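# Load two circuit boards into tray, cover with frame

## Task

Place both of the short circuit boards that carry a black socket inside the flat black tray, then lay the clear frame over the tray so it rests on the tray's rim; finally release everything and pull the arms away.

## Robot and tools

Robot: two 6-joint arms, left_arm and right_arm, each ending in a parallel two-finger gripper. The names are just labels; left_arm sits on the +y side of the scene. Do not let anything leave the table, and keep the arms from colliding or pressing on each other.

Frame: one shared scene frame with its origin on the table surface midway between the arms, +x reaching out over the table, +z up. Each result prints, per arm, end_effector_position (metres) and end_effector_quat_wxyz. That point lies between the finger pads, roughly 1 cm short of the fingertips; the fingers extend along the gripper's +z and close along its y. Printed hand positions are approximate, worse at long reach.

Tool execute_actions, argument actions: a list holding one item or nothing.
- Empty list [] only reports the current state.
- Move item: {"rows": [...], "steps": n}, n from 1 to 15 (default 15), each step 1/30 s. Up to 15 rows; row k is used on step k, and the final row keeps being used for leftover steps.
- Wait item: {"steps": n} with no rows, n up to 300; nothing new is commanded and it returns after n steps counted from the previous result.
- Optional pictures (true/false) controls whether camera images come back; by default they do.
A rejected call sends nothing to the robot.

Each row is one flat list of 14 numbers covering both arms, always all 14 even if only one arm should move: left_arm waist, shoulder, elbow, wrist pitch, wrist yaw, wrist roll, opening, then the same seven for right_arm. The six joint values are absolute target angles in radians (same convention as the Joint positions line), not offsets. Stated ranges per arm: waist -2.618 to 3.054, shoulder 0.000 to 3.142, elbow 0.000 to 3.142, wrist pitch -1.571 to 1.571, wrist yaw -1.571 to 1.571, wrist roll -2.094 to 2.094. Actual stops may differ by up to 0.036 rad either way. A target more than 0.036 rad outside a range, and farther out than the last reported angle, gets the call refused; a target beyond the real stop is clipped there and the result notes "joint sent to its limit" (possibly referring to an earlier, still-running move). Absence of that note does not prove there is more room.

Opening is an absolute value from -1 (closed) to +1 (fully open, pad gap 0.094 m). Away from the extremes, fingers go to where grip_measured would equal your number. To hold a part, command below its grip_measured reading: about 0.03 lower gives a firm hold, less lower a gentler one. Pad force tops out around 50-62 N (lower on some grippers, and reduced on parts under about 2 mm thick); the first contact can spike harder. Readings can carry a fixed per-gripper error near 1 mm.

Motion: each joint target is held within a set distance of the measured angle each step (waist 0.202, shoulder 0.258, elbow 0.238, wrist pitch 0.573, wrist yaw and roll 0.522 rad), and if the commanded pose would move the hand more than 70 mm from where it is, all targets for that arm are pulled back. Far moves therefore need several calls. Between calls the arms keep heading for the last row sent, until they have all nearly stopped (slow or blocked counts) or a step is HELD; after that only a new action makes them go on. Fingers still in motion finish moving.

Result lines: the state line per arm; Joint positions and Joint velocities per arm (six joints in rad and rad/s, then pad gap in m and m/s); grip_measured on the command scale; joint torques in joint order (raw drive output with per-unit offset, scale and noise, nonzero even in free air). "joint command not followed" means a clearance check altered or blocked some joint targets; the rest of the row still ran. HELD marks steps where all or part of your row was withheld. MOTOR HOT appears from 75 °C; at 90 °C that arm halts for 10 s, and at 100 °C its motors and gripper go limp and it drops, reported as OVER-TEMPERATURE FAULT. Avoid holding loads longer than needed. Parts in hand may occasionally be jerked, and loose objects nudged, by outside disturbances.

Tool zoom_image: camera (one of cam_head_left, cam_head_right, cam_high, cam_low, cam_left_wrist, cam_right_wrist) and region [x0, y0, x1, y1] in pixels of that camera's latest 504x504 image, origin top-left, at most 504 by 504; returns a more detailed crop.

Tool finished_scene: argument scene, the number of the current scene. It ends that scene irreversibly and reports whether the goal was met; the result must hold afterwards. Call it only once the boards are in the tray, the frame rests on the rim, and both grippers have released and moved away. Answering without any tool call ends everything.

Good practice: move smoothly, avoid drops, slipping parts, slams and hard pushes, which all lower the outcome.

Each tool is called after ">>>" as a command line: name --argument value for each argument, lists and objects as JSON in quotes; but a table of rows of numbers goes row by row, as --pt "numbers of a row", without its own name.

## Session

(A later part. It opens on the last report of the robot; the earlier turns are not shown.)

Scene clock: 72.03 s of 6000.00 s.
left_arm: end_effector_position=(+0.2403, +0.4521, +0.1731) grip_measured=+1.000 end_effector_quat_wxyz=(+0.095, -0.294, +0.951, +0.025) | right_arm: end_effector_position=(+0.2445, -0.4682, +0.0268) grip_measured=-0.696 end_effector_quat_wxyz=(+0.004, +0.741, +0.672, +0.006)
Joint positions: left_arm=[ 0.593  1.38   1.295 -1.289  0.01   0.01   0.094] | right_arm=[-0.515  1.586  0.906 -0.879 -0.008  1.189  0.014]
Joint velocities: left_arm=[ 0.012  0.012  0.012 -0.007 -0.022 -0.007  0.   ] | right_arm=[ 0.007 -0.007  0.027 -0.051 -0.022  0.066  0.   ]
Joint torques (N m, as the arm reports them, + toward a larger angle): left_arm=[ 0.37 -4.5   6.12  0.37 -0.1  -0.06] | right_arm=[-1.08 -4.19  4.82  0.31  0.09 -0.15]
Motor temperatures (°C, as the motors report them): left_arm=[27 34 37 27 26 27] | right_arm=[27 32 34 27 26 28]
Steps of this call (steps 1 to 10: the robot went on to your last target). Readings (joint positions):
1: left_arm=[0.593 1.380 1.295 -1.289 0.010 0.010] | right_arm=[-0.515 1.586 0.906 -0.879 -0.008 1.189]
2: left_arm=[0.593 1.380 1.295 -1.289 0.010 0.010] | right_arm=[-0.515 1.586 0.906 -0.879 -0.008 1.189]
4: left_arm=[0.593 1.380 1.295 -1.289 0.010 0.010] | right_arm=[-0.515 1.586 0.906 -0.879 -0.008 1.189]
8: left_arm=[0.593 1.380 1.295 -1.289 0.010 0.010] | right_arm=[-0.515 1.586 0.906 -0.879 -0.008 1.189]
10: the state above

>>> execute_actions --actions '[{"rows":[[0.6,1.367,1.3,-1.3,0,0,1,-0.52,1.56,0.95,-0.95,0,1.18,-0.725],[0.6,1.367,1.3,-1.3,0,0,1,-0.52,1.54,0.98,-1.0,0,1.18,-0.725],[0.6,1.367,1.3,-1.3,0,0,1,-0.52,1.5,1.01,-1.07,0,1.18,-0.725],[0.6,1.367,1.3,-1.3,0,0,1,-0.52,1.45,1.05,-1.15,0,1.18,-0.725]],"steps":15}]' --pictures false

>>> execute_actions --actions '[{"rows":[[0.6,1.367,1.3,-1.3,0,0,1,1.04,1.45,1.05,-1.15,0,1.06,-0.725]],"steps":15}]' --pictures false

>>> execute_actions --actions '[{"steps":30}]' --pictures false

>>> execute_actions --actions '[{"rows":[[0.6,1.367,1.3,-1.3,0,0,1,1.04,1.95,1.57,-1.17,0,1.06,-0.725]],"steps":15}]' --pictures false

>>> execute_actions --actions '[{"steps":15}]' --pictures false

>>> execute_actions --actions '[{"rows":[[0.6,1.367,1.3,-1.3,0,0,1,1.04,2.0,1.47,-1.04,0,1.06,-0.725]],"steps":15}]' --pictures false

>>> execute_actions --actions '[{"steps":15}]'

Scene clock: 88.83 s of 6000.00 s.
left_arm: end_effector_position=(+0.2403, +0.4521, +0.1731) grip_measured=+1.000 end_effector_quat_wxyz=(+0.095, -0.294, +0.951, +0.025) | right_arm: end_effector_position=(+0.2365, -0.4640, +0.0883) grip_measured=-0.696 end_effector_quat_wxyz=(+0.013, +0.741, +0.672, +0.009)
Joint positions: left_arm=[ 0.593  1.38   1.295 -1.289  0.01   0.01   0.094] | right_arm=[-0.515  1.458  1.041 -1.124 -0.008  1.189  0.014]
Joint velocities: left_arm=[ 0.002 -0.017  0.012  0.022  0.022  0.066  0.   ] | right_arm=[-0.002 -0.022 -0.002 -0.154 -0.051  0.007 -0.001]
Joint torques (N m, as the arm reports them, + toward a larger angle): left_arm=[ 0.44 -4.47  6.19  0.4  -0.12 -0.06] | right_arm=[-0.38 -5.09  7.29  0.21  0.08 -0.15]
Motor temperatures (°C, as the motors report them): left_arm=[27 34 37 27 26 27] | right_arm=[27 32 34 27 26 28]
Steps of this call (steps 1 to 15: the robot went on to your last target; steps 16 to 90: nothing new was sent; then 13.30 s passed at rest; steps 91 to 105: all 15 steps of this action). Readings (joint positions):
91: left_arm=[0.593 1.380 1.295 -1.289 0.010 0.010] | right_arm=[-0.515 1.586 0.909 -0.886 -0.008 1.189]
92: left_arm=[0.593 1.380 1.295 -1.289 0.010 0.010] | right_arm=[-0.515 1.586 0.918 -0.907 -0.008 1.189]
94: left_arm=[0.593 1.380 1.295 -1.289 0.010 0.010] | right_arm=[-0.515 1.566 0.956 -0.974 -0.008 1.189]
98: left_arm=[0.593 1.380 1.295 -1.289 0.010 0.010] | right_arm=[-0.515 1.472 1.032 -1.067 -0.008 1.189]
105: the state above

Scene clock: 89.33 s of 6000.00 s.
left_arm: end_effector_position=(+0.2403, +0.4521, +0.1731) grip_measured=+1.000 end_effector_quat_wxyz=(+0.095, -0.294, +0.951, +0.025) | right_arm: end_effector_position=(+0.2227, -0.2204, +0.0882) grip_measured=-0.696 end_effector_quat_wxyz=(+0.008, +0.250, +0.968, +0.009)
Joint positions: left_arm=[ 0.593  1.38   1.295 -1.289  0.01   0.01   0.094] | right_arm=[ 0.532  1.458  1.041 -1.129 -0.001  1.074  0.014]
Joint velocities: left_arm=[-0.007  0.022  0.002 -0.007  0.007 -0.095  0.   ] | right_arm=[ 2.088 -0.007 -0.007  0.007  0.007 -0.022  0.   ]
Joint torques (N m, as the arm reports them, + toward a larger angle): left_arm=[ 0.41 -4.73  5.99  0.38 -0.08 -0.09] | right_arm=[ 0.   -5.1   7.31  0.06  0.02 -0.13]
Motor temperatures (°C, as the motors report them): left_arm=[27 34 37 27 26 27] | right_arm=[27 32 34 27 26 28]
Steps of this call (steps 1 to 15: all 15 steps of this action). Readings (joint positions):
1: left_arm=[0.593 1.380 1.295 -1.289 0.010 0.010] | right_arm=[-0.489 1.458 1.041 -1.128 0.006 1.171]
2: left_arm=[0.593 1.380 1.295 -1.289 0.010 0.010] | right_arm=[-0.433 1.458 1.041 -1.129 0.011 1.151]
4: left_arm=[0.593 1.380 1.295 -1.289 0.010 0.010] | right_arm=[-0.287 1.458 1.041 -1.129 0.010 1.122]
8: left_arm=[0.593 1.380 1.295 -1.289 0.010 0.010] | right_arm=[0.011 1.458 1.041 -1.129 0.004 1.090]
15: the state above

Scene clock: 90.33 s of 6000.00 s.
left_arm: end_effector_position=(+0.2403, +0.4521, +0.1731) grip_measured=+1.000 end_effector_quat_wxyz=(+0.095, -0.294, +0.951, +0.025) | right_arm: end_effector_position=(+0.1278, -0.1374, +0.0882) grip_measured=-0.696 end_effector_quat_wxyz=(-0.003, -0.007, +1.000, +0.010)
Joint positions: left_arm=[ 0.593  1.38   1.295 -1.289  0.01   0.01   0.094] | right_arm=[ 1.046  1.458  1.041 -1.139 -0.015  1.068  0.014]
Joint velocities: left_arm=[ 0.007 -0.007  0.002  0.037 -0.095  0.037  0.   ] | right_arm=[ 0.002 -0.007 -0.007 -0.007  0.007  0.037 -0.   ]
Joint torques (N m, as the arm reports them, + toward a larger angle): left_arm=[ 0.39 -4.52  6.02  0.39 -0.09 -0.08] | right_arm=[-0.42 -5.08  7.27  0.14  0.15 -0.14]
Motor temperatures (°C, as the motors report them): left_arm=[27 34 37 27 26 27] | right_arm=[27 32 34 27 26 28]
Steps of this call (steps 1 to 30: the robot went on to your last target). Readings (joint positions):
1: left_arm=[0.593 1.380 1.295 -1.289 0.010 0.010] | right_arm=[0.607 1.458 1.041 -1.129 -0.001 1.072]
2: left_arm=[0.593 1.380 1.295 -1.289 0.010 0.010] | right_arm=[0.681 1.458 1.041 -1.129 -0.001 1.072]
4: left_arm=[0.593 1.380 1.295 -1.289 0.010 0.010] | right_arm=[0.830 1.458 1.041 -1.129 -0.002 1.071]
8: left_arm=[0.593 1.380 1.295 -1.289 0.010 0.010] | right_arm=[1.040 1.458 1.041 -1.130 -0.015 1.068]
30: the state above
All arms were judged still, so your last target was given up. Only a new action makes them travel on or press farther. Fingers that are still opening or closing keep moving.

Scene clock: 90.83 s of 6000.00 s.
left_arm: end_effector_position=(+0.2403, +0.4521, +0.1731) grip_measured=+1.000 end_effector_quat_wxyz=(+0.095, -0.294, +0.951, +0.025) | right_arm: end_effector_position=(+0.1872, -0.0259, +0.0655) grip_measured=-0.696 end_effector_quat_wxyz=(-0.009, -0.007, +1.000, -0.001)
Joint positions: left_arm=[ 0.593  1.38   1.295 -1.289  0.01   0.01   0.094] | right_arm=[ 1.046  1.974  1.544 -1.152 -0.015  1.067  0.014]
Joint velocities: left_arm=[ 0.002  0.002 -0.022  0.022  0.022  0.007  0.   ] | right_arm=[-0.002  0.007  0.002 -0.051  0.007 -0.007  0.   ]
Joint torques (N m, as the arm reports them, + toward a larger angle): left_arm=[ 0.43 -4.68  5.95  0.4  -0.12 -0.06] | right_arm=[ -0.4  -10.36   8.61   0.11   0.15  -0.13]
Motor temperatures (°C, as the motors report them): left_arm=[27 34 37 27 26 27] | right_arm=[27 32 34 27 26 28]
Steps of this call (steps 1 to 15: all 15 steps of this action). Readings (joint positions):
1: left_arm=[0.593 1.380 1.295 -1.289 0.010 0.010] | right_arm=[1.046 1.493 1.079 -1.176 -0.015 1.068]
2: left_arm=[0.593 1.380 1.295 -1.289 0.010 0.010] | right_arm=[1.046 1.563 1.157 -1.213 -0.015 1.068]
4: left_arm=[0.593 1.380 1.295 -1.289 0.010 0.010] | right_arm=[1.046 1.732 1.327 -1.207 -0.015 1.068]
8: left_arm=[0.593 1.380 1.295 -1.289 0.010 0.010] | right_arm=[1.046 1.959 1.538 -1.133 -0.015 1.067]
15: the state above

Scene clock: 91.33 s of 6000.00 s.
left_arm: end_effector_position=(+0.2403, +0.4521, +0.1731) grip_measured=+1.000 end_effector_quat_wxyz=(+0.095, -0.294, +0.951, +0.025) | right_arm: end_effector_position=(+0.1864, -0.0274, +0.0655) grip_measured=-0.696 end_effector_quat_wxyz=(-0.011, -0.007, +1.000, -0.004)
Joint positions: left_arm=[ 0.593  1.38   1.295 -1.289  0.01   0.01   0.094] | right_arm=[ 1.046  1.974  1.544 -1.158 -0.015  1.067  0.014]
Joint velocities: left_arm=[ 0.007 -0.002  0.007 -0.007  0.007  0.007  0.   ] | right_arm=[-0.002 -0.012 -0.017  0.007 -0.037  0.066 -0.001]
Joint torques (N m, as the arm reports them, + toward a larger angle): left_arm=[ 0.34 -4.72  6.03  0.38 -0.11 -0.09] | right_arm=[ -0.4  -10.31   8.61   0.07   0.14  -0.13]
Motor temperatures (°C, as the motors report them): left_arm=[27 34 37 27 26 27] | right_arm=[27 32 34 27 26 28]
Steps of this call (steps 1 to 15: the robot went on to your last target). Readings (joint positions):
1: left_arm=[0.593 1.380 1.295 -1.289 0.010 0.010] | right_arm=[1.046 1.974 1.544 -1.153 -0.015 1.067]
2: left_arm=[0.593 1.380 1.295 -1.289 0.010 0.010] | right_arm=[1.046 1.974 1.544 -1.154 -0.015 1.067]
4: left_arm=[0.593 1.380 1.295 -1.289 0.010 0.010] | right_arm=[1.046 1.974 1.544 -1.156 -0.015 1.067]
8: left_arm=[0.593 1.380 1.295 -1.289 0.010 0.010] | right_arm=[1.046 1.974 1.544 -1.158 -0.015 1.067]
15: the state above
All arms were judged still, so your last target was given up. Only a new action makes them travel on or press farther. Fingers that are still opening or closing keep moving.

Scene clock: 91.83 s of 6000.00 s.
left_arm: end_effector_position=(+0.2403, +0.4521, +0.1731) grip_measured=+1.000 end_effector_quat_wxyz=(+0.095, -0.294, +0.951, +0.025) | right_arm: end_effector_position=(+0.1871, -0.0259, +0.0371) grip_measured=-0.696 end_effector_quat_wxyz=(-0.010, -0.007, +1.000, -0.003)
Joint positions: left_arm=[ 0.593  1.38   1.295 -1.289  0.01   0.01   0.094] | right_arm=[ 1.046  2.004  1.471 -1.052 -0.015  1.067  0.014]
Joint velocities: left_arm=[-0.017  0.007  0.012  0.051  0.037 -0.051  0.   ] | right_arm=[ 0.002 -0.002 -0.007  0.051  0.022  0.037 -0.001]
Joint torques (N m, as the arm reports them, + toward a larger angle): left_arm=[ 0.34 -4.67  6.09  0.45 -0.07 -0.1 ] | right_arm=[-0.41 -9.03  6.16  0.25  0.15 -0.13]
Motor temperatures (°C, as the motors report them): left_arm=[27 34 37 27 26 27] | right_arm=[27 32 34 27 26 28]
Steps of this call (steps 1 to 15: all 15 steps of this action). Readings (joint positions):
1: left_arm=[0.593 1.380 1.295 -1.289 0.010 0.010] | right_arm=[1.046 1.975 1.533 -1.141 -0.015 1.067]
2: left_arm=[0.593 1.380 1.295 -1.289 0.010 0.010] | right_arm=[1.046 1.975 1.519 -1.120 -0.015 1.067]
4: left_arm=[0.593 1.380 1.295 -1.289 0.010 0.010] | right_arm=[1.046 1.985 1.490 -1.092 -0.015 1.067]
8: left_arm=[0.593 1.380 1.295 -1.289 0.010 0.010] | right_arm=[1.046 2.004 1.471 -1.071 -0.015 1.067]
15: the state above

Scene clock: 92.33 s of 6000.00 s.
left_arm: end_effector_position=(+0.2403, +0.4521, +0.1731) grip_measured=+1.000 end_effector_quat_wxyz=(+0.095, -0.294, +0.951, +0.025) | right_arm: end_effector_position=(+0.1875, -0.0252, +0.0371) grip_measured=-0.696 end_effector_quat_wxyz=(-0.009, -0.007, +1.000, -0.001)
Joint positions: left_arm=[ 0.593  1.38   1.295 -1.289  0.01   0.01   0.094] | right_arm=[ 1.046  2.004  1.471 -1.049 -0.015  1.067  0.014]
Joint velocities: left_arm=[-0.022 -0.002  0.007  0.007  0.007 -0.081  0.   ] | right_arm=[ 0.002 -0.007 -0.002  0.081 -0.022 -0.022 -0.001]
Joint torques (N m, as the arm reports them, + toward a larger angle): left_arm=[ 0.49 -4.7   6.05  0.39 -0.09 -0.08] | right_arm=[-0.4  -9.01  6.2   0.27  0.15 -0.13]
Motor temperatures (°C, as the motors report them): left_arm=[27 34 37 27 26 27] | right_arm=[27 32 34 27 26 28]
Steps of this call (steps 1 to 15: the robot went on to your last target). Readings (joint positions):
1: left_arm=[0.593 1.380 1.295 -1.289 0.010 0.010] | right_arm=[1.046 2.004 1.471 -1.052 -0.015 1.067]
2: left_arm=[0.593 1.380 1.295 -1.289 0.010 0.010] | right_arm=[1.046 2.004 1.471 -1.051 -0.015 1.067]
4: left_arm=[0.593 1.380 1.295 -1.289 0.010 0.010] | right_arm=[1.046 2.004 1.471 -1.050 -0.015 1.067]
8: left_arm=[0.593 1.380 1.295 -1.289 0.010 0.010] | right_arm=[1.046 2.004 1.471 -1.049 -0.015 1.067]
15: the state above
All arms were judged still, so your last target was given up. Only a new action makes them travel on or press farther. Fingers that are still opening or closing keep moving.

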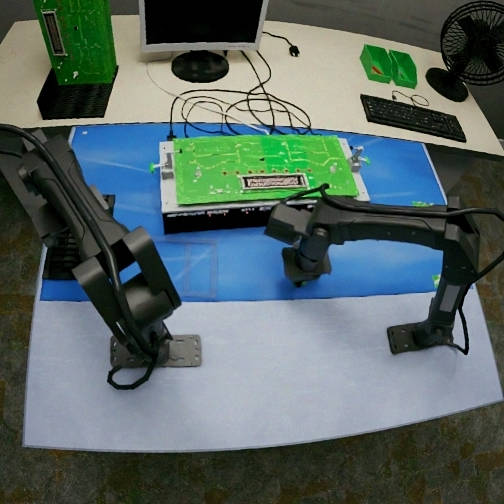

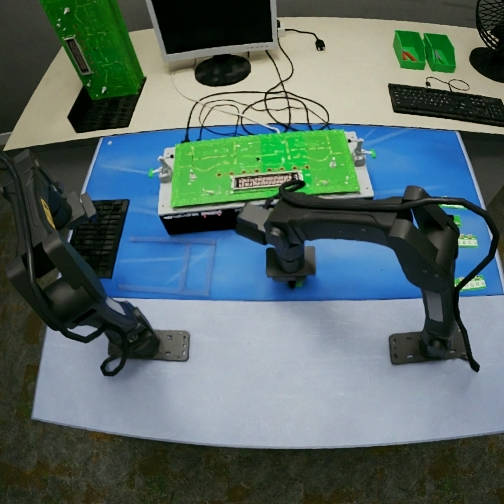

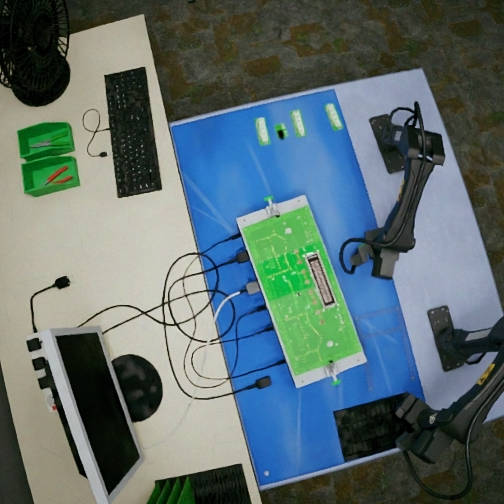

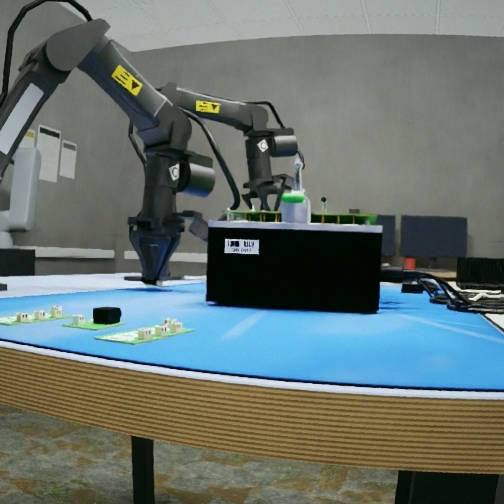

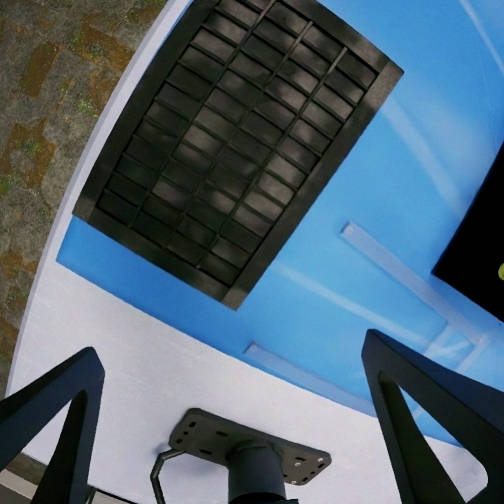

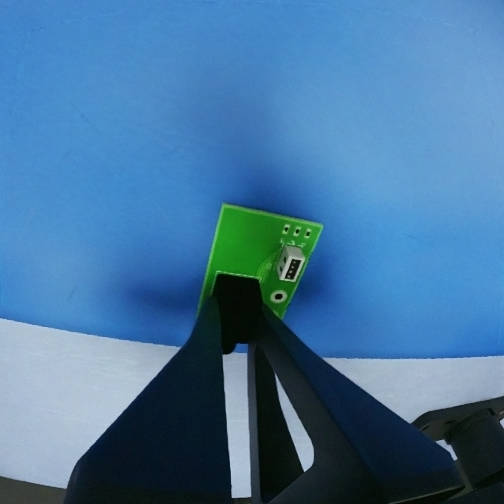

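Lower to ~0.030.

>>> execute_actions --actions '[{"rows":[[0.6,1.367,1.3,-1.3,0,0,1,1.04,2.0,1.45,-1.02,0,1.06,-0.725],[0.6,1.367,1.3,-1.3,0,0,1,1.04,2.0,1.44,-1.01,0,1.06,-0.725],[0.6,1.367,1.3,-1.3,0,0,1,1.04,2.0,1.432,-1.0,0,1.06,-0.725]],"steps":15}]'

>>> zoom_image --camera "cam_low" --region '[100, 240, 220, 310]'

Scene clock: 100.53 s of 6000.00 s.
left_arm: end_effector_position=(+0.2403, +0.4521, +0.1731) grip_measured=+1.000 end_effector_quat_wxyz=(+0.095, -0.294, +0.951, +0.025) | right_arm: end_effector_position=(+0.1863, -0.0277, +0.0298) grip_measured=-0.696 end_effector_quat_wxyz=(-0.009, -0.007, +1.000, -0.002)
Joint positions: left_arm=[ 0.593  1.38   1.295 -1.289  0.01   0.01   0.094] | right_arm=[ 1.046  2.004  1.44  -1.02  -0.014  1.067  0.014]
Joint velocities: left_arm=[-0.002 -0.007 -0.012 -0.007 -0.037 -0.051  0.   ] | right_arm=[-0.012  0.002 -0.012  0.007  0.022 -0.022 -0.   ]
Joint torques (N m, as the arm reports them, + toward a larger angle): left_arm=[ 0.35 -4.55  6.01  0.38 -0.08 -0.06] | right_arm=[-0.42 -8.95  5.5   0.37  0.15 -0.13]
Motor temperatures (°C, as the motors report them): left_arm=[27 34 37 27 26 27] | right_arm=[27 34 35 27 26 28]
Steps of this call (steps 1 to 90: nothing new was sent; then 4.70 s passed at rest; steps 91 to 105: all 15 steps of this action). Readings (joint positions):
91: left_arm=[0.593 1.380 1.295 -1.289 0.010 0.010] | right_arm=[1.046 2.004 1.469 -1.046 -0.015 1.067]
92: left_arm=[0.593 1.380 1.295 -1.289 0.010 0.010] | right_arm=[1.046 2.004 1.464 -1.039 -0.015 1.067]
94: left_arm=[0.593 1.380 1.295 -1.289 0.010 0.010] | right_arm=[1.046 2.004 1.451 -1.026 -0.015 1.067]
98: left_arm=[0.593 1.380 1.295 -1.289 0.010 0.010] | right_arm=[1.046 2.004 1.440 -1.020 -0.014 1.067]
105: the state above

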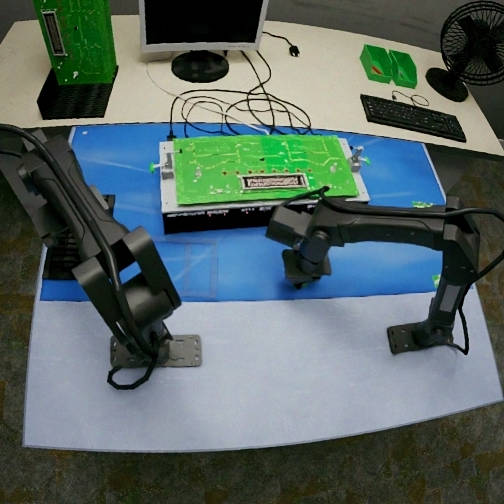

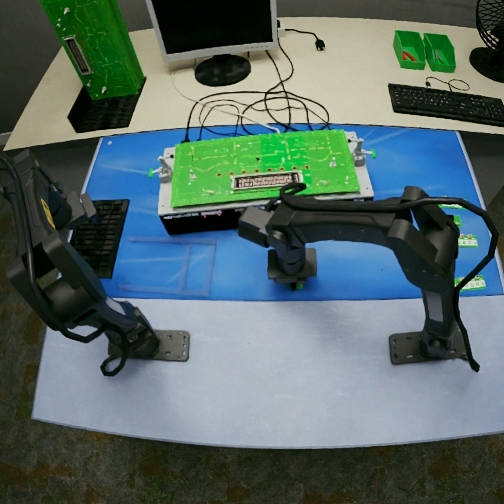

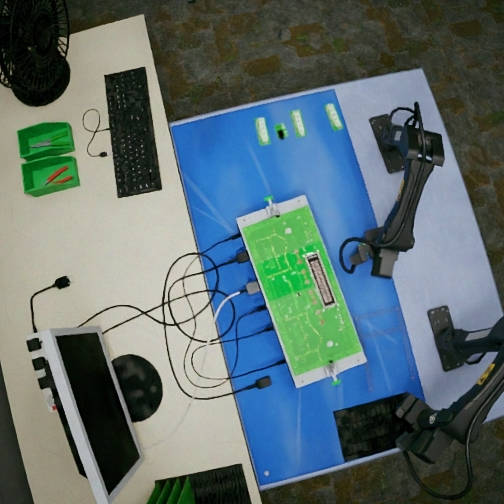

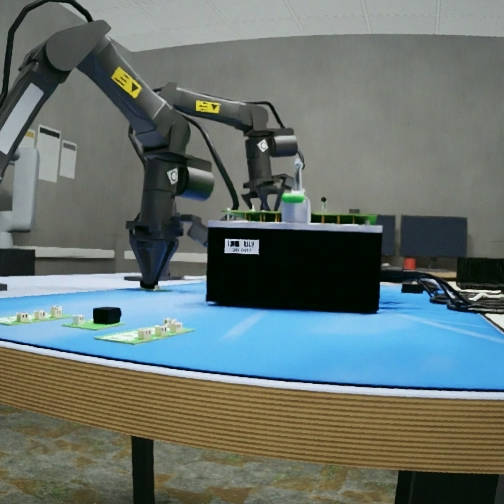

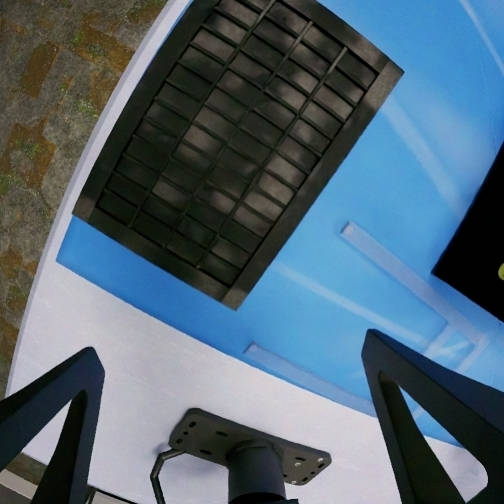

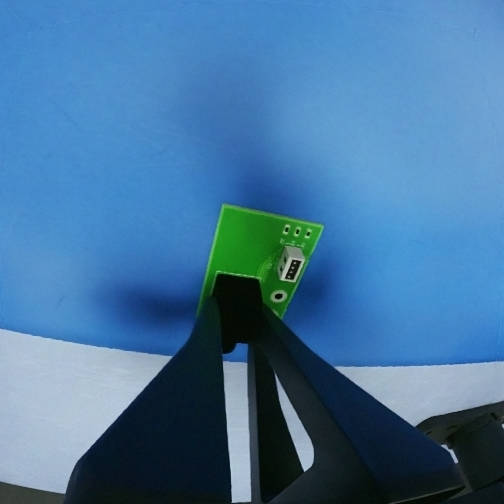

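Region (100, 240, 220, 310) of cam_low's 504x504 image, scaled by 4.200, with more detail than that image has; it fills the top 294 rows of this view, and the rest is white.

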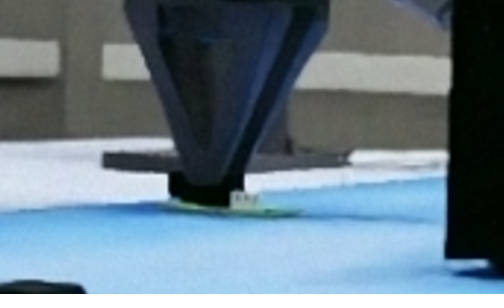

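>>> execute_actions --actions '[{"rows":[[0.6,1.4,1.2,-1.35,0,0,-0.2,1.04,2.0,1.44,-1.02,0,1.06,-0.6],[0.6,1.4,1.2,-1.35,0,0,-0.2,1.04,2.0,1.44,-1.02,0,1.06,-0.4],[0.6,1.4,1.2,-1.35,0,0,-0.2,1.04,2.0,1.44,-1.02,0,1.06,-0.3],[0.6,1.4,1.2,-1.35,0,0,-0.2,1.04,2.0,1.44,-1.02,0,1.06,-0.3],[0.6,1.4,1.2,-1.35,0,0,-0.2,1.04,2.0,1.44,-1.02,0,1.06,-0.3],[0.6,1.4,1.2,-1.35,0,0,-0.2,1.04,2.0,1.44,-1.02,0,1.06,-0.3],[0.6,1.4,1.2,-1.35,0,0,-0.2,1.04,1.98,1.5,-1.09,0,1.06,-0.3],[0.6,1.4,1.2,-1.35,0,0,-0.2,1.04,1.95,1.57,-1.17,0,1.06,-0.3]],"steps":15}]' --pictures false

>>> execute_actions --actions '[{"rows":[[0.2,1.45,1.1,-1.2,0,-0.5,-0.2,0.9,1.45,1.1,-1.2,0,1.2,-0.2]],"steps":15}]' --pictures false

>>> execute_actions --actions '[{"rows":[[-1.16,1.45,1.1,-1.2,0,-1.14,-0.2,-0.37,1.45,1.1,-1.2,0,1.33,-0.2]],"steps":15}]' --pictures false

>>> execute_actions --actions '[{"steps":25}]' --pictures false

>>> execute_actions --actions '[{"rows":[[-1.16,1.96,1.59,-1.17,0,-1.14,-0.2,-0.37,1.91,1.48,-1.10,0,1.33,-0.2]],"steps":15}]' --pictures false

>>> execute_actions --actions '[{"steps":20}]'

Scene clock: 125.40 s of 6000.00 s.
left_arm: end_effector_position=(+0.2141, +0.4338, +0.1410) grip_measured=-0.198 end_effector_quat_wxyz=(+0.017, -0.296, +0.955, +0.000) | right_arm: end_effector_position=(+0.1913, -0.0182, +0.0705) grip_measured=-0.302 end_effector_quat_wxyz=(+0.001, -0.007, +1.000, +0.016)
Joint positions: left_arm=[ 0.593  1.402  1.204 -1.34   0.01   0.01   0.038] | right_arm=[ 1.046  1.967  1.554 -1.129 -0.014  1.067  0.033]
Joint velocities: left_arm=[ 0.012  0.007 -0.007  0.051 -0.051 -0.051 -0.   ] | right_arm=[-0.007 -0.032 -0.012 -0.198  0.037 -0.007 -0.001]
Joint torques (N m, as the arm reports them, + toward a larger angle): left_arm=[ 0.47 -3.92  5.17  0.1  -0.12 -0.06] | right_arm=[-0.4  -9.6   7.84  0.09  0.14 -0.13]
Motor temperatures (°C, as the motors report them): left_arm=[27 34 37 27 26 27] | right_arm=[27 36 34 27 26 28]
Steps of this call (steps 1 to 15: the robot went on to your last target; steps 16 to 90: nothing new was sent; then 21.37 s passed at rest; steps 91 to 105: all 15 steps of this action). Readings (joint positions):
91: left_arm=[0.593 1.380 1.285 -1.288 0.010 0.010] | right_arm=[1.046 2.004 1.440 -1.020 -0.014 1.067]
92: left_arm=[0.593 1.380 1.268 -1.293 0.010 0.010] | right_arm=[1.046 2.004 1.440 -1.020 -0.014 1.067]
94: left_arm=[0.593 1.389 1.228 -1.311 0.010 0.010] | right_arm=[1.046 2.004 1.440 -1.020 -0.014 1.067]
98: left_arm=[0.593 1.402 1.204 -1.337 0.010 0.010] | right_arm=[1.046 2.004 1.465 -1.057 -0.014 1.067]
105: the state above

Scene clock: 125.90 s of 6000.00 s.
left_arm: end_effector_position=(+0.2579, +0.3493, +0.1036) grip_measured=-0.198 end_effector_quat_wxyz=(+0.001, -0.334, +0.943, -0.005) | right_arm: end_effector_position=(+0.1604, -0.1575, +0.1062) grip_measured=-0.202 end_effector_quat_wxyz=(+0.002, +0.127, +0.992, +0.009)
Joint positions: left_arm=[ 0.192  1.461  1.106 -1.212  0.009 -0.472  0.038] | right_arm=[ 0.894  1.447  1.104 -1.21  -0.006  1.185  0.037]
Joint velocities: left_arm=[ 0.007  0.007  0.002  0.022  0.022 -0.125 -0.   ] | right_arm=[-0.002 -0.012 -0.012  0.022 -0.051 -0.051 -0.   ]
Joint torques (N m, as the arm reports them, + toward a larger angle): left_arm=[ 0.32 -4.86  4.95  0.25 -0.08 -0.08] | right_arm=[ 0.4  -4.22  6.22  0.28  0.08  0.07]
Motor temperatures (°C, as the motors report them): left_arm=[27 34 37 27 26 27] | right_arm=[27 36 34 27 26 28]
Steps of this call (steps 1 to 15: all 15 steps of this action). Readings (joint positions):
1: left_arm=[0.568 1.403 1.191 -1.321 -0.002 -0.072] | right_arm=[1.037 1.942 1.520 -1.109 -0.018 1.081]
2: left_arm=[0.513 1.407 1.171 -1.293 -0.008 -0.157] | right_arm=[1.020 1.898 1.456 -1.098 -0.019 1.096]
4: left_arm=[0.372 1.433 1.133 -1.255 -0.008 -0.278] | right_arm=[0.962 1.782 1.317 -1.114 -0.018 1.122]
8: left_arm=[0.194 1.461 1.106 -1.223 0.008 -0.402] | right_arm=[0.894 1.513 1.109 -1.192 -0.006 1.163]
15: the state above

Scene clock: 126.40 s of 6000.00 s.
left_arm: end_effector_position=(+0.1915, +0.1181, +0.1037) grip_measured=-0.198 end_effector_quat_wxyz=(+0.008, -0.143, +0.990, -0.013) | right_arm: end_effector_position=(+0.2644, -0.3792, +0.1063) grip_measured=-0.202 end_effector_quat_wxyz=(+0.015, +0.656, +0.755, +0.016)
Joint positions: left_arm=[-0.836  1.461  1.106 -1.185  0.002 -1.104  0.038] | right_arm=[-0.152  1.447  1.104 -1.185 -0.009  1.315  0.038]
Joint velocities: left_arm=[-2.068 -0.002  0.022 -0.022 -0.066 -0.154 -0.001] | right_arm=[-2.093 -0.012 -0.002  0.051  0.095  0.066 -0.001]
Joint torques (N m, as the arm reports them, + toward a larger angle): left_arm=[-0.13 -4.9   5.01  0.06 -0.06 -0.06] | right_arm=[-0.07 -4.33  6.3   0.14  0.1   0.06]
Motor temperatures (°C, as the motors report them): left_arm=[27 34 37 27 26 27] | right_arm=[27 36 34 27 26 28]
Steps of this call (steps 1 to 15: all 15 steps of this action). Readings (joint positions):
1: left_arm=[0.168 1.461 1.106 -1.211 -0.003 -0.555] | right_arm=[0.869 1.447 1.104 -1.209 -0.019 1.206]
2: left_arm=[0.115 1.461 1.106 -1.209 -0.008 -0.656] | right_arm=[0.812 1.447 1.104 -1.207 -0.023 1.228]
4: left_arm=[-0.025 1.461 1.106 -1.202 -0.008 -0.826] | right_arm=[0.667 1.447 1.104 -1.199 -0.021 1.261]
8: left_arm=[-0.319 1.461 1.106 -1.191 -0.003 -1.006] | right_arm=[0.369 1.447 1.104 -1.189 -0.014 1.296]
15: the state above

Scene clock: 127.23 s of 6000.00 s.
left_arm: end_effector_position=(+0.1204, +0.0716, +0.1037) grip_measured=-0.198 end_effector_quat_wxyz=(-0.001, +0.011, +1.000, -0.016) | right_arm: end_effector_position=(+0.2509, -0.4355, +0.1063) grip_measured=-0.202 end_effector_quat_wxyz=(+0.018, +0.738, +0.674, +0.007)
Joint positions: left_arm=[-1.17   1.461  1.106 -1.187  0.014 -1.13   0.038] | right_arm=[-0.376  1.447  1.104 -1.188  0.005  1.32   0.038]
Joint velocities: left_arm=[ 0.007 -0.007 -0.017 -0.007  0.037  0.022 -0.001] | right_arm=[ 0.007  0.002  0.007 -0.022  0.051  0.022 -0.   ]
Joint torques (N m, as the arm reports them, + toward a larger angle): left_arm=[ 0.61 -4.88  4.91  0.06 -0.15 -0.09] | right_arm=[ 0.47 -4.33  6.27  0.17 -0.03  0.06]
Motor temperatures (°C, as the motors report them): left_arm=[27 34 37 27 26 27] | right_arm=[27 35 35 27 26 28]
Steps of this call (steps 1 to 25: the robot went on to your last target). Readings (joint positions):
1: left_arm=[-0.909 1.461 1.106 -1.184 0.002 -1.109] | right_arm=[-0.226 1.447 1.104 -1.184 -0.008 1.316]
2: left_arm=[-0.983 1.461 1.106 -1.184 0.002 -1.113] | right_arm=[-0.293 1.447 1.104 -1.184 -0.005 1.317]
4: left_arm=[-1.112 1.461 1.106 -1.184 0.008 -1.118] | right_arm=[-0.367 1.447 1.104 -1.185 0.005 1.319]
8: left_arm=[-1.170 1.461 1.106 -1.185 0.015 -1.124] | right_arm=[-0.376 1.447 1.104 -1.187 0.005 1.320]
25: the state above

Scene clock: 127.73 s of 6000.00 s.
left_arm: end_effector_position=(+0.1721, -0.0446, +0.0709) grip_measured=-0.198 end_effector_quat_wxyz=(-0.004, +0.010, +1.000, -0.008) | right_arm: end_effector_position=(+0.3588, -0.4737, +0.0584) grip_measured=-0.202 end_effector_quat_wxyz=(+0.005, +0.738, +0.674, +0.000)
Joint positions: left_arm=[-1.17   1.978  1.571 -1.153  0.014 -1.132  0.038] | right_arm=[-0.376  1.939  1.466 -1.089  0.005  1.321  0.038]
Joint velocities: left_arm=[-0.022 -0.071 -0.002  0.007  0.007 -0.037 -0.001] | right_arm=[ 0.017 -0.007 -0.002  0.037 -0.022  0.051 -0.001]
Joint torques (N m, as the arm reports them, + toward a larger angle): left_arm=[ 0.68 -9.14  6.61  0.07 -0.15 -0.05] | right_arm=[  0.46 -10.3    7.56   0.1   -0.03   0.05]
Motor temperatures (°C, as the motors report them): left_arm=[27 34 37 27 26 27] | right_arm=[27 35 35 27 26 28]
Steps of this call (steps 1 to 15: all 15 steps of this action). Readings (joint positions):
1: left_arm=[-1.170 1.496 1.144 -1.218 0.014 -1.131] | right_arm=[-0.376 1.477 1.136 -1.211 0.005 1.321]
2: left_arm=[-1.170 1.564 1.219 -1.244 0.014 -1.132] | right_arm=[-0.376 1.536 1.202 -1.224 0.005 1.321]
4: left_arm=[-1.170 1.725 1.383 -1.225 0.014 -1.132] | right_arm=[-0.376 1.679 1.343 -1.191 0.005 1.321]
8: left_arm=[-1.170 1.959 1.571 -1.140 0.014 -1.132] | right_arm=[-0.376 1.900 1.466 -1.086 0.005 1.321]
15: the state above

Scene clock: 128.40 s of 6000.00 s.
left_arm: end_effector_position=(+0.1718, -0.0439, +0.0722) grip_measured=-0.198 end_effector_quat_wxyz=(-0.004, +0.010, +1.000, -0.008) | right_arm: end_effector_position=(+0.3588, -0.4737, +0.0584) grip_measured=-0.202 end_effector_quat_wxyz=(+0.005, +0.738, +0.674, +0.000)
Joint positions: left_arm=[-1.17   1.974  1.571 -1.157  0.014 -1.132  0.038] | right_arm=[-0.376  1.939  1.466 -1.089  0.005  1.321  0.038]
Joint velocities: left_arm=[ 0.002 -0.002  0.007 -0.037 -0.081 -0.037 -0.   ] | right_arm=[ 0.007 -0.002 -0.012  0.007 -0.081 -0.007  0.   ]
Joint torques (N m, as the arm reports them, + toward a larger angle): left_arm=[ 0.61 -9.32  6.76  0.03 -0.14 -0.07] | right_arm=[  0.47 -10.34   7.59   0.13  -0.03   0.05]
Motor temperatures (°C, as the motors report them): left_arm=[27 34 37 27 26 27] | right_arm=[27 36 35 27 26 28]
Steps of this call (steps 1 to 15: the robot went on to your last target; steps 16 to 20: nothing new was sent). Readings (joint positions):
1: left_arm=[-1.170 1.976 1.571 -1.154 0.014 -1.132] | right_arm=[-0.376 1.939 1.466 -1.089 0.005 1.321]
2: left_arm=[-1.170 1.974 1.571 -1.155 0.014 -1.132] | right_arm=[-0.376 1.939 1.466 -1.089 0.005 1.321]
4: left_arm=[-1.170 1.974 1.571 -1.155 0.014 -1.132] | right_arm=[-0.376 1.939 1.466 -1.089 0.005 1.321]
8: left_arm=[-1.170 1.974 1.571 -1.157 0.014 -1.132] | right_arm=[-0.376 1.939 1.466 -1.089 0.005 1.321]
20: the state above
All arms were judged still, so your last target was given up. Only a new action makes them travel on or press farther. Fingers that are still opening or closing keep moving.

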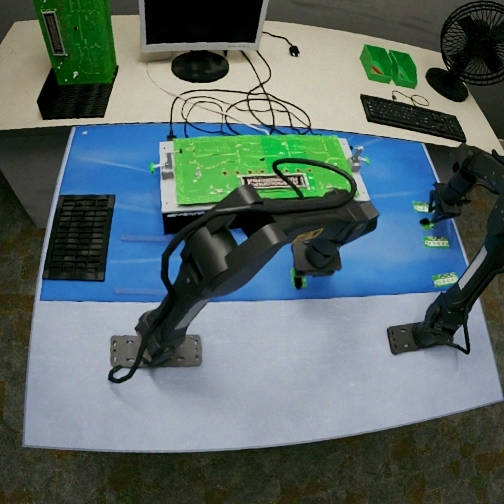

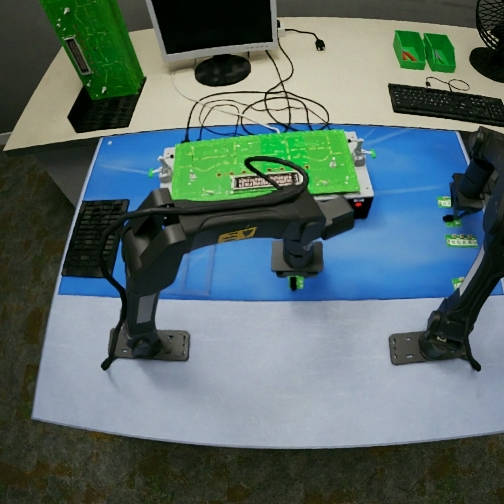

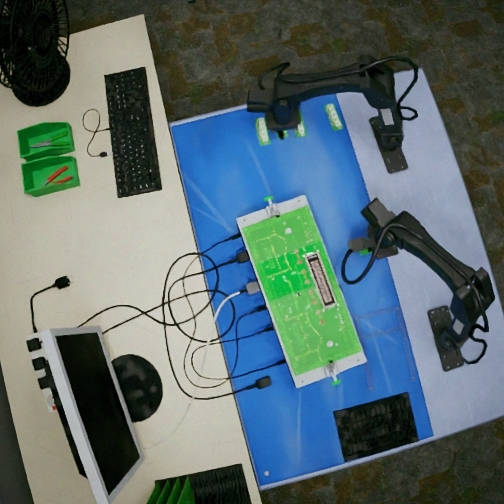

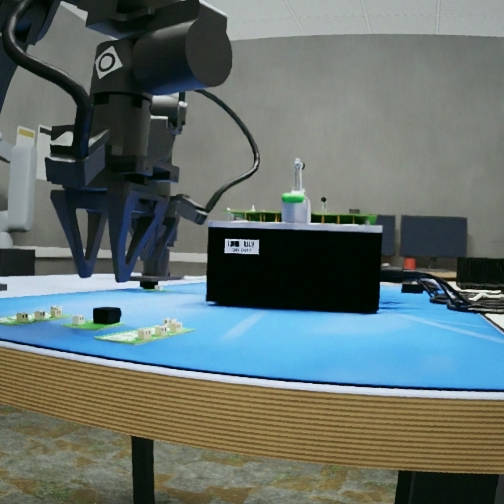

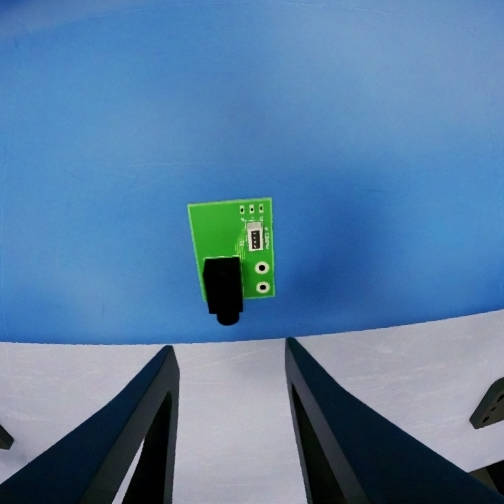

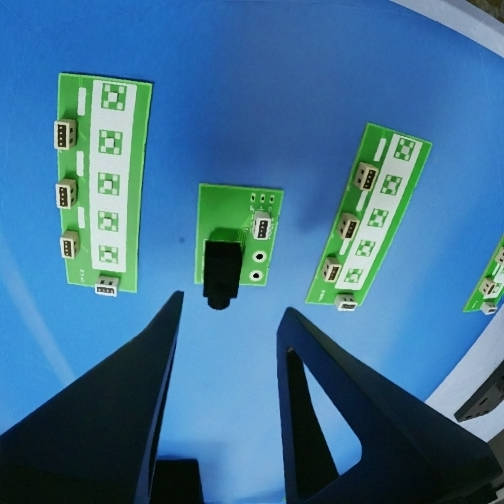

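>>> execute_actions --actions '[{"rows":[[-1.16,2.01,1.505,-1.066,0,-1.16,-0.3,-0.36,1.985,1.44,-1.033,0,1.235,-0.3]],"steps":15}]' --pictures false

>>> execute_actions --actions '[{"steps":15}]'

Scene clock: 137.83 s of 6000.00 s.
left_arm: end_effector_position=(+0.1720, -0.0443, +0.0444) grip_measured=-0.298 end_effector_quat_wxyz=(-0.007, +0.001, +1.000, -0.001) | right_arm: end_effector_position=(+0.3606, -0.4723, +0.0374) grip_measured=-0.298 end_effector_quat_wxyz=(-0.005, +0.711, +0.703, -0.005)
Joint positions: left_arm=[-1.17   2.012  1.513 -1.076  0.014 -1.149  0.033] | right_arm=[-0.371  1.984  1.444 -1.043  0.005  1.247  0.033]
Joint velocities: left_arm=[ 0.002 -0.007 -0.007  0.066  0.037  0.007  0.   ] | right_arm=[-0.002  0.007  0.012  0.022 -0.022 -0.066  0.   ]
Joint torques (N m, as the arm reports them, + toward a larger angle): left_arm=[ 0.72 -8.69  4.69  0.16 -0.16 -0.05] | right_arm=[ 0.73 -8.52  5.93  0.26 -0.04 -0.13]
Motor temperatures (°C, as the motors report them): left_arm=[27 37 38 27 26 27] | right_arm=[27 37 35 27 26 28]
Steps of this call (steps 1 to 90: nothing new was sent; then 5.93 s passed at rest; steps 91 to 105: all 15 steps of this action). Readings (joint positions):
91: left_arm=[-1.170 1.975 1.563 -1.144 0.014 -1.135] | right_arm=[-0.376 1.941 1.464 -1.084 0.005 1.309]
92: left_arm=[-1.170 1.976 1.553 -1.127 0.014 -1.138] | right_arm=[-0.376 1.946 1.462 -1.075 0.005 1.296]
94: left_arm=[-1.170 1.988 1.532 -1.106 0.014 -1.142] | right_arm=[-0.375 1.961 1.456 -1.060 0.005 1.278]
98: left_arm=[-1.170 2.011 1.514 -1.089 0.014 -1.147] | right_arm=[-0.371 1.983 1.445 -1.049 0.005 1.258]
105: the state above

Scene clock: 138.33 s of 6000.00 s.
left_arm: end_effector_position=(+0.1723, -0.0450, +0.0444) grip_measured=-0.298 end_effector_quat_wxyz=(-0.007, +0.001, +1.000, -0.003) | right_arm: end_effector_position=(+0.3610, -0.4725, +0.0373) grip_measured=-0.298 end_effector_quat_wxyz=(-0.004, +0.710, +0.704, -0.004)
Joint positions: left_arm=[-1.17   2.012  1.513 -1.073  0.014 -1.15   0.033] | right_arm=[-0.371  1.984  1.444 -1.041  0.005  1.245  0.033]
Joint velocities: left_arm=[-0.012 -0.022  0.002  0.095 -0.007  0.066  0.001] | right_arm=[-0.017 -0.002 -0.007  0.022  0.007 -0.022 -0.   ]
Joint torques (N m, as the arm reports them, + toward a larger angle): left_arm=[ 0.71 -8.65  4.67  0.18 -0.17 -0.11] | right_arm=[ 0.82 -8.53  5.92  0.27 -0.03 -0.15]
Motor temperatures (°C, as the motors report them): left_arm=[27 37 37 27 26 27] | right_arm=[27 37 35 27 26 28]
Steps of this call (steps 1 to 15: the robot went on to your last target). Readings (joint positions):
1: left_arm=[-1.170 2.012 1.513 -1.075 0.014 -1.149] | right_arm=[-0.371 1.984 1.444 -1.043 0.005 1.247]
2: left_arm=[-1.170 2.012 1.513 -1.075 0.014 -1.149] | right_arm=[-0.371 1.984 1.444 -1.043 0.005 1.246]
4: left_arm=[-1.170 2.012 1.513 -1.074 0.014 -1.150] | right_arm=[-0.371 1.984 1.444 -1.042 0.005 1.246]
8: left_arm=[-1.170 2.012 1.513 -1.073 0.014 -1.150] | right_arm=[-0.371 1.984 1.444 -1.041 0.005 1.245]
15: the state above
All arms were judged still, so your last target was given up. Only a new action makes them travel on or press farther. Fingers that are still opening or closing keep moving.

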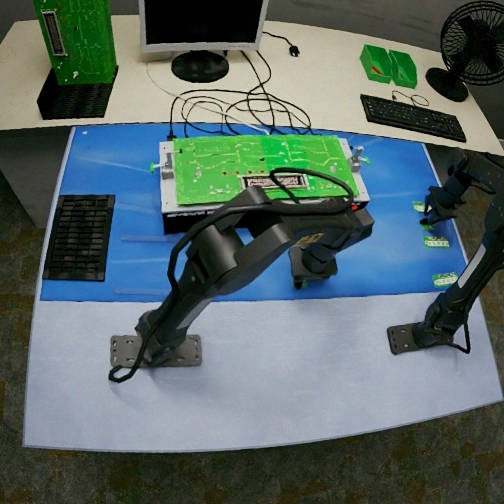

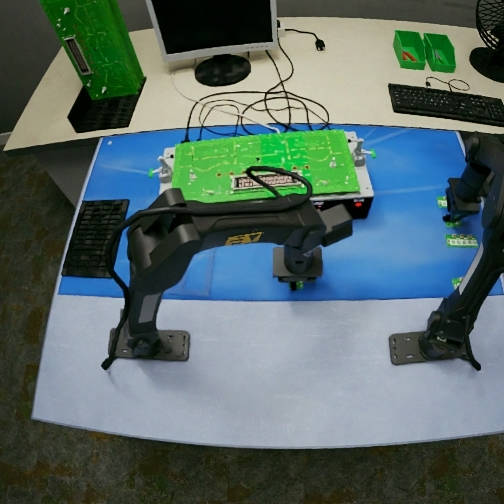

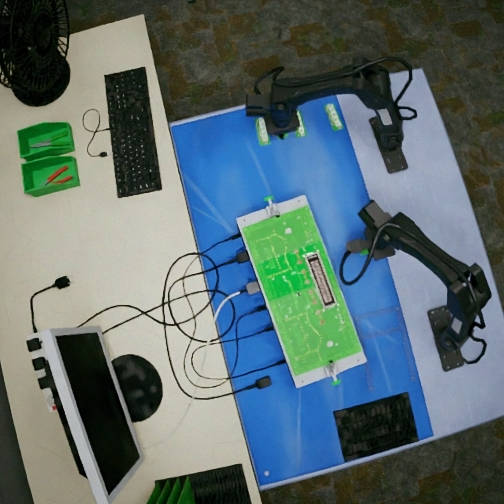

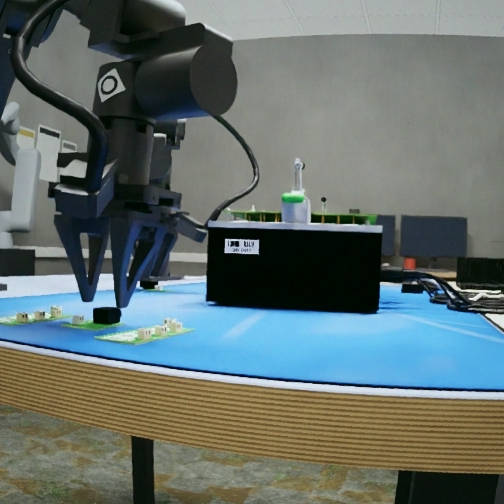

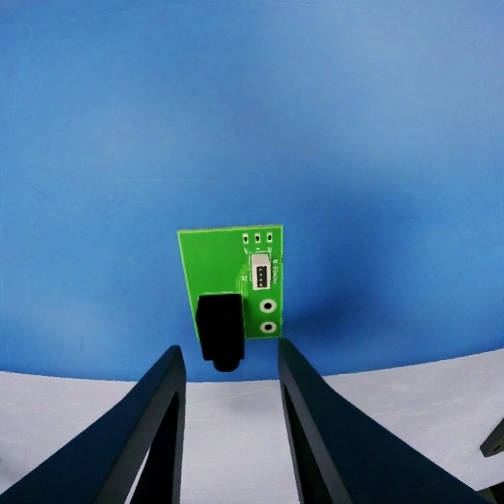

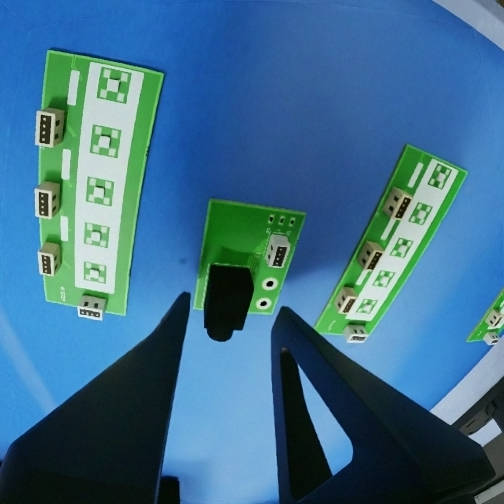

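>>> execute_actions --actions '[{"rows":[[-1.148,2.01,1.49,-1.05,0,-1.16,-0.3,-0.36,2.0,1.44,-1.02,0,1.235,-0.3],[-1.148,2.01,1.48,-1.04,0,-1.16,-0.3,-0.36,2.005,1.44,-1.01,0,1.235,-0.3],[-1.148,2.01,1.465,-1.025,0,-1.16,-0.3,-0.36,2.01,1.44,-1.005,0,1.235,-0.3],[-1.148,2.01,1.45,-1.01,0,-1.16,-0.3,-0.36,2.015,1.44,-1.002,0,1.235,-0.3]],"steps":15}]' --pictures false

>>> execute_actions --actions '[{"steps":15}]'

Scene clock: 148.20 s of 6000.00 s.
left_arm: end_effector_position=(+0.1743, -0.0401, +0.0317) grip_measured=-0.298 end_effector_quat_wxyz=(-0.007, -0.004, +1.000, -0.003) | right_arm: end_effector_position=(+0.3660, -0.4742, +0.0285) grip_measured=-0.298 end_effector_quat_wxyz=(-0.002, +0.710, +0.704, -0.003)
Joint positions: left_arm=[-1.159  2.012  1.461 -1.02   0.014 -1.15   0.033] | right_arm=[-0.371  2.009  1.444 -1.012  0.005  1.245  0.033]
Joint velocities: left_arm=[-0.027  0.002 -0.022  0.022 -0.022 -0.022 -0.001] | right_arm=[ 0.002 -0.002 -0.002  0.066  0.022 -0.022 -0.001]
Joint torques (N m, as the arm reports them, + toward a larger angle): left_arm=[ 0.8  -8.39  4.3   0.22 -0.16 -0.05] | right_arm=[ 0.8  -8.23  5.91  0.27 -0.03 -0.15]
Motor temperatures (°C, as the motors report them): left_arm=[27 38 37 26 26 27] | right_arm=[27 36 35 27 26 28]
Steps of this call (steps 1 to 90: nothing new was sent; then 6.37 s passed at rest; steps 91 to 105: all 15 steps of this action). Readings (joint positions):
91: left_arm=[-1.169 2.012 1.513 -1.071 0.014 -1.150] | right_arm=[-0.371 1.984 1.444 -1.040 0.005 1.245]
92: left_arm=[-1.168 2.012 1.510 -1.065 0.014 -1.150] | right_arm=[-0.371 1.984 1.444 -1.037 0.005 1.245]
94: left_arm=[-1.164 2.012 1.493 -1.047 0.014 -1.150] | right_arm=[-0.371 1.988 1.444 -1.028 0.005 1.245]
98: left_arm=[-1.159 2.012 1.462 -1.032 0.014 -1.150] | right_arm=[-0.371 2.006 1.444 -1.017 0.005 1.245]
105: the state above

Scene clock: 148.70 s of 6000.00 s.
left_arm: end_effector_position=(+0.1747, -0.0410, +0.0317) grip_measured=-0.298 end_effector_quat_wxyz=(-0.006, -0.004, +1.000, -0.005) | right_arm: end_effector_position=(+0.3663, -0.4743, +0.0285) grip_measured=-0.298 end_effector_quat_wxyz=(-0.001, +0.710, +0.704, -0.003)
Joint positions: left_arm=[-1.159  2.012  1.461 -1.016  0.014 -1.15   0.033] | right_arm=[-0.371  2.009  1.444 -1.01   0.005  1.245  0.033]
Joint velocities: left_arm=[-0.007 -0.017 -0.017 -0.007 -0.007 -0.037 -0.   ] | right_arm=[-0.012 -0.012  0.012  0.081 -0.037  0.022 -0.   ]
Joint torques (N m, as the arm reports them, + toward a larger angle): left_arm=[ 0.63 -8.62  4.35  0.21 -0.13 -0.09] | right_arm=[ 0.8  -8.34  5.88  0.28 -0.03 -0.15]
Motor temperatures (°C, as the motors report them): left_arm=[27 38 37 26 26 27] | right_arm=[27 36 35 27 26 28]
Steps of this call (steps 1 to 15: the robot went on to your last target). Readings (joint positions):
1: left_arm=[-1.159 2.012 1.461 -1.019 0.014 -1.150] | right_arm=[-0.371 2.009 1.444 -1.011 0.005 1.245]
2: left_arm=[-1.159 2.012 1.461 -1.019 0.014 -1.150] | right_arm=[-0.371 2.009 1.444 -1.011 0.005 1.245]
4: left_arm=[-1.159 2.012 1.461 -1.018 0.014 -1.150] | right_arm=[-0.371 2.009 1.444 -1.011 0.005 1.245]
8: left_arm=[-1.159 2.012 1.461 -1.017 0.014 -1.150] | right_arm=[-0.371 2.009 1.444 -1.010 0.005 1.245]
15: the state above
All arms were judged still, so your last target was given up. Only a new action makes them travel on or press farther. Fingers that are still opening or closing keep moving.

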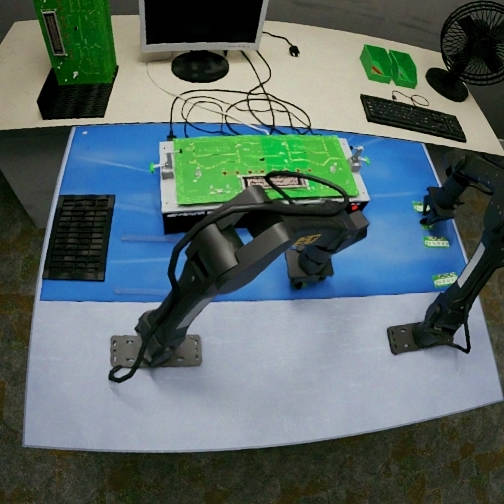

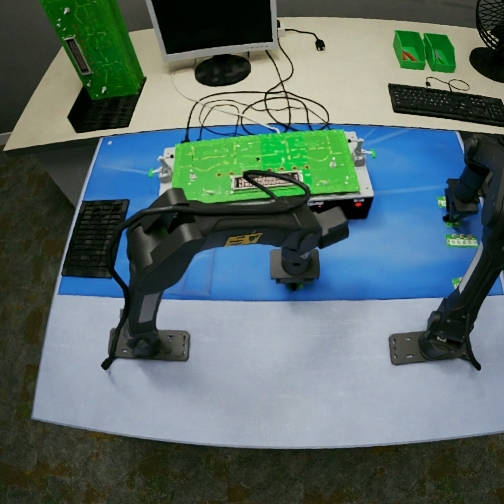

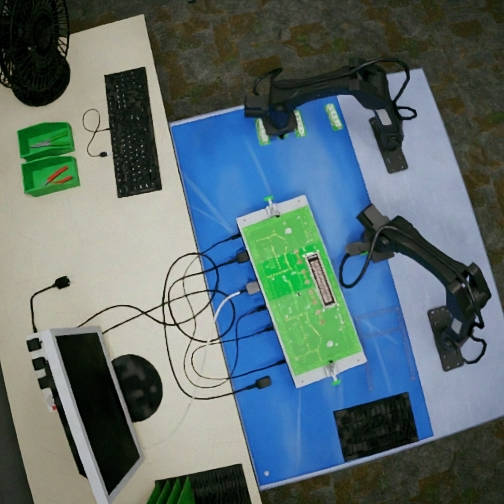

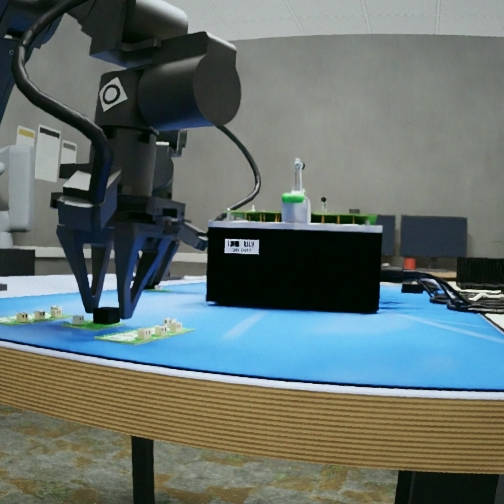

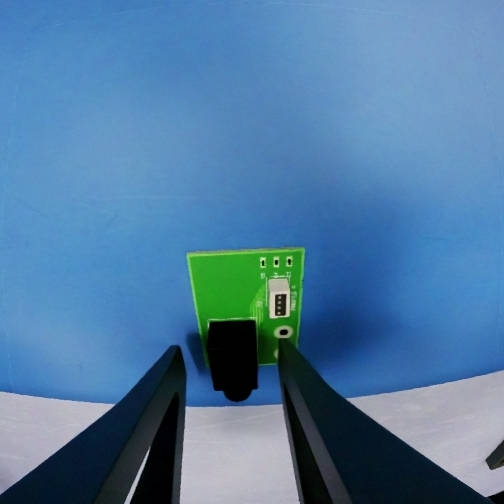

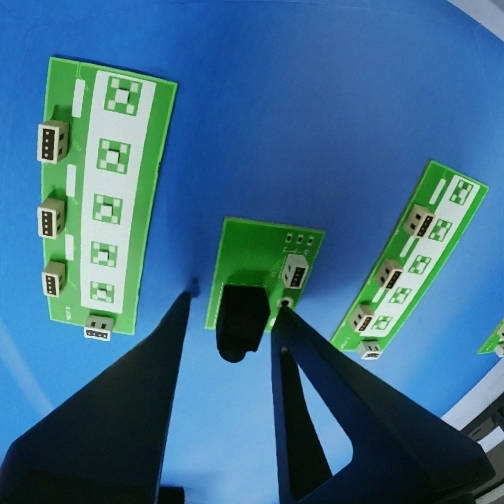

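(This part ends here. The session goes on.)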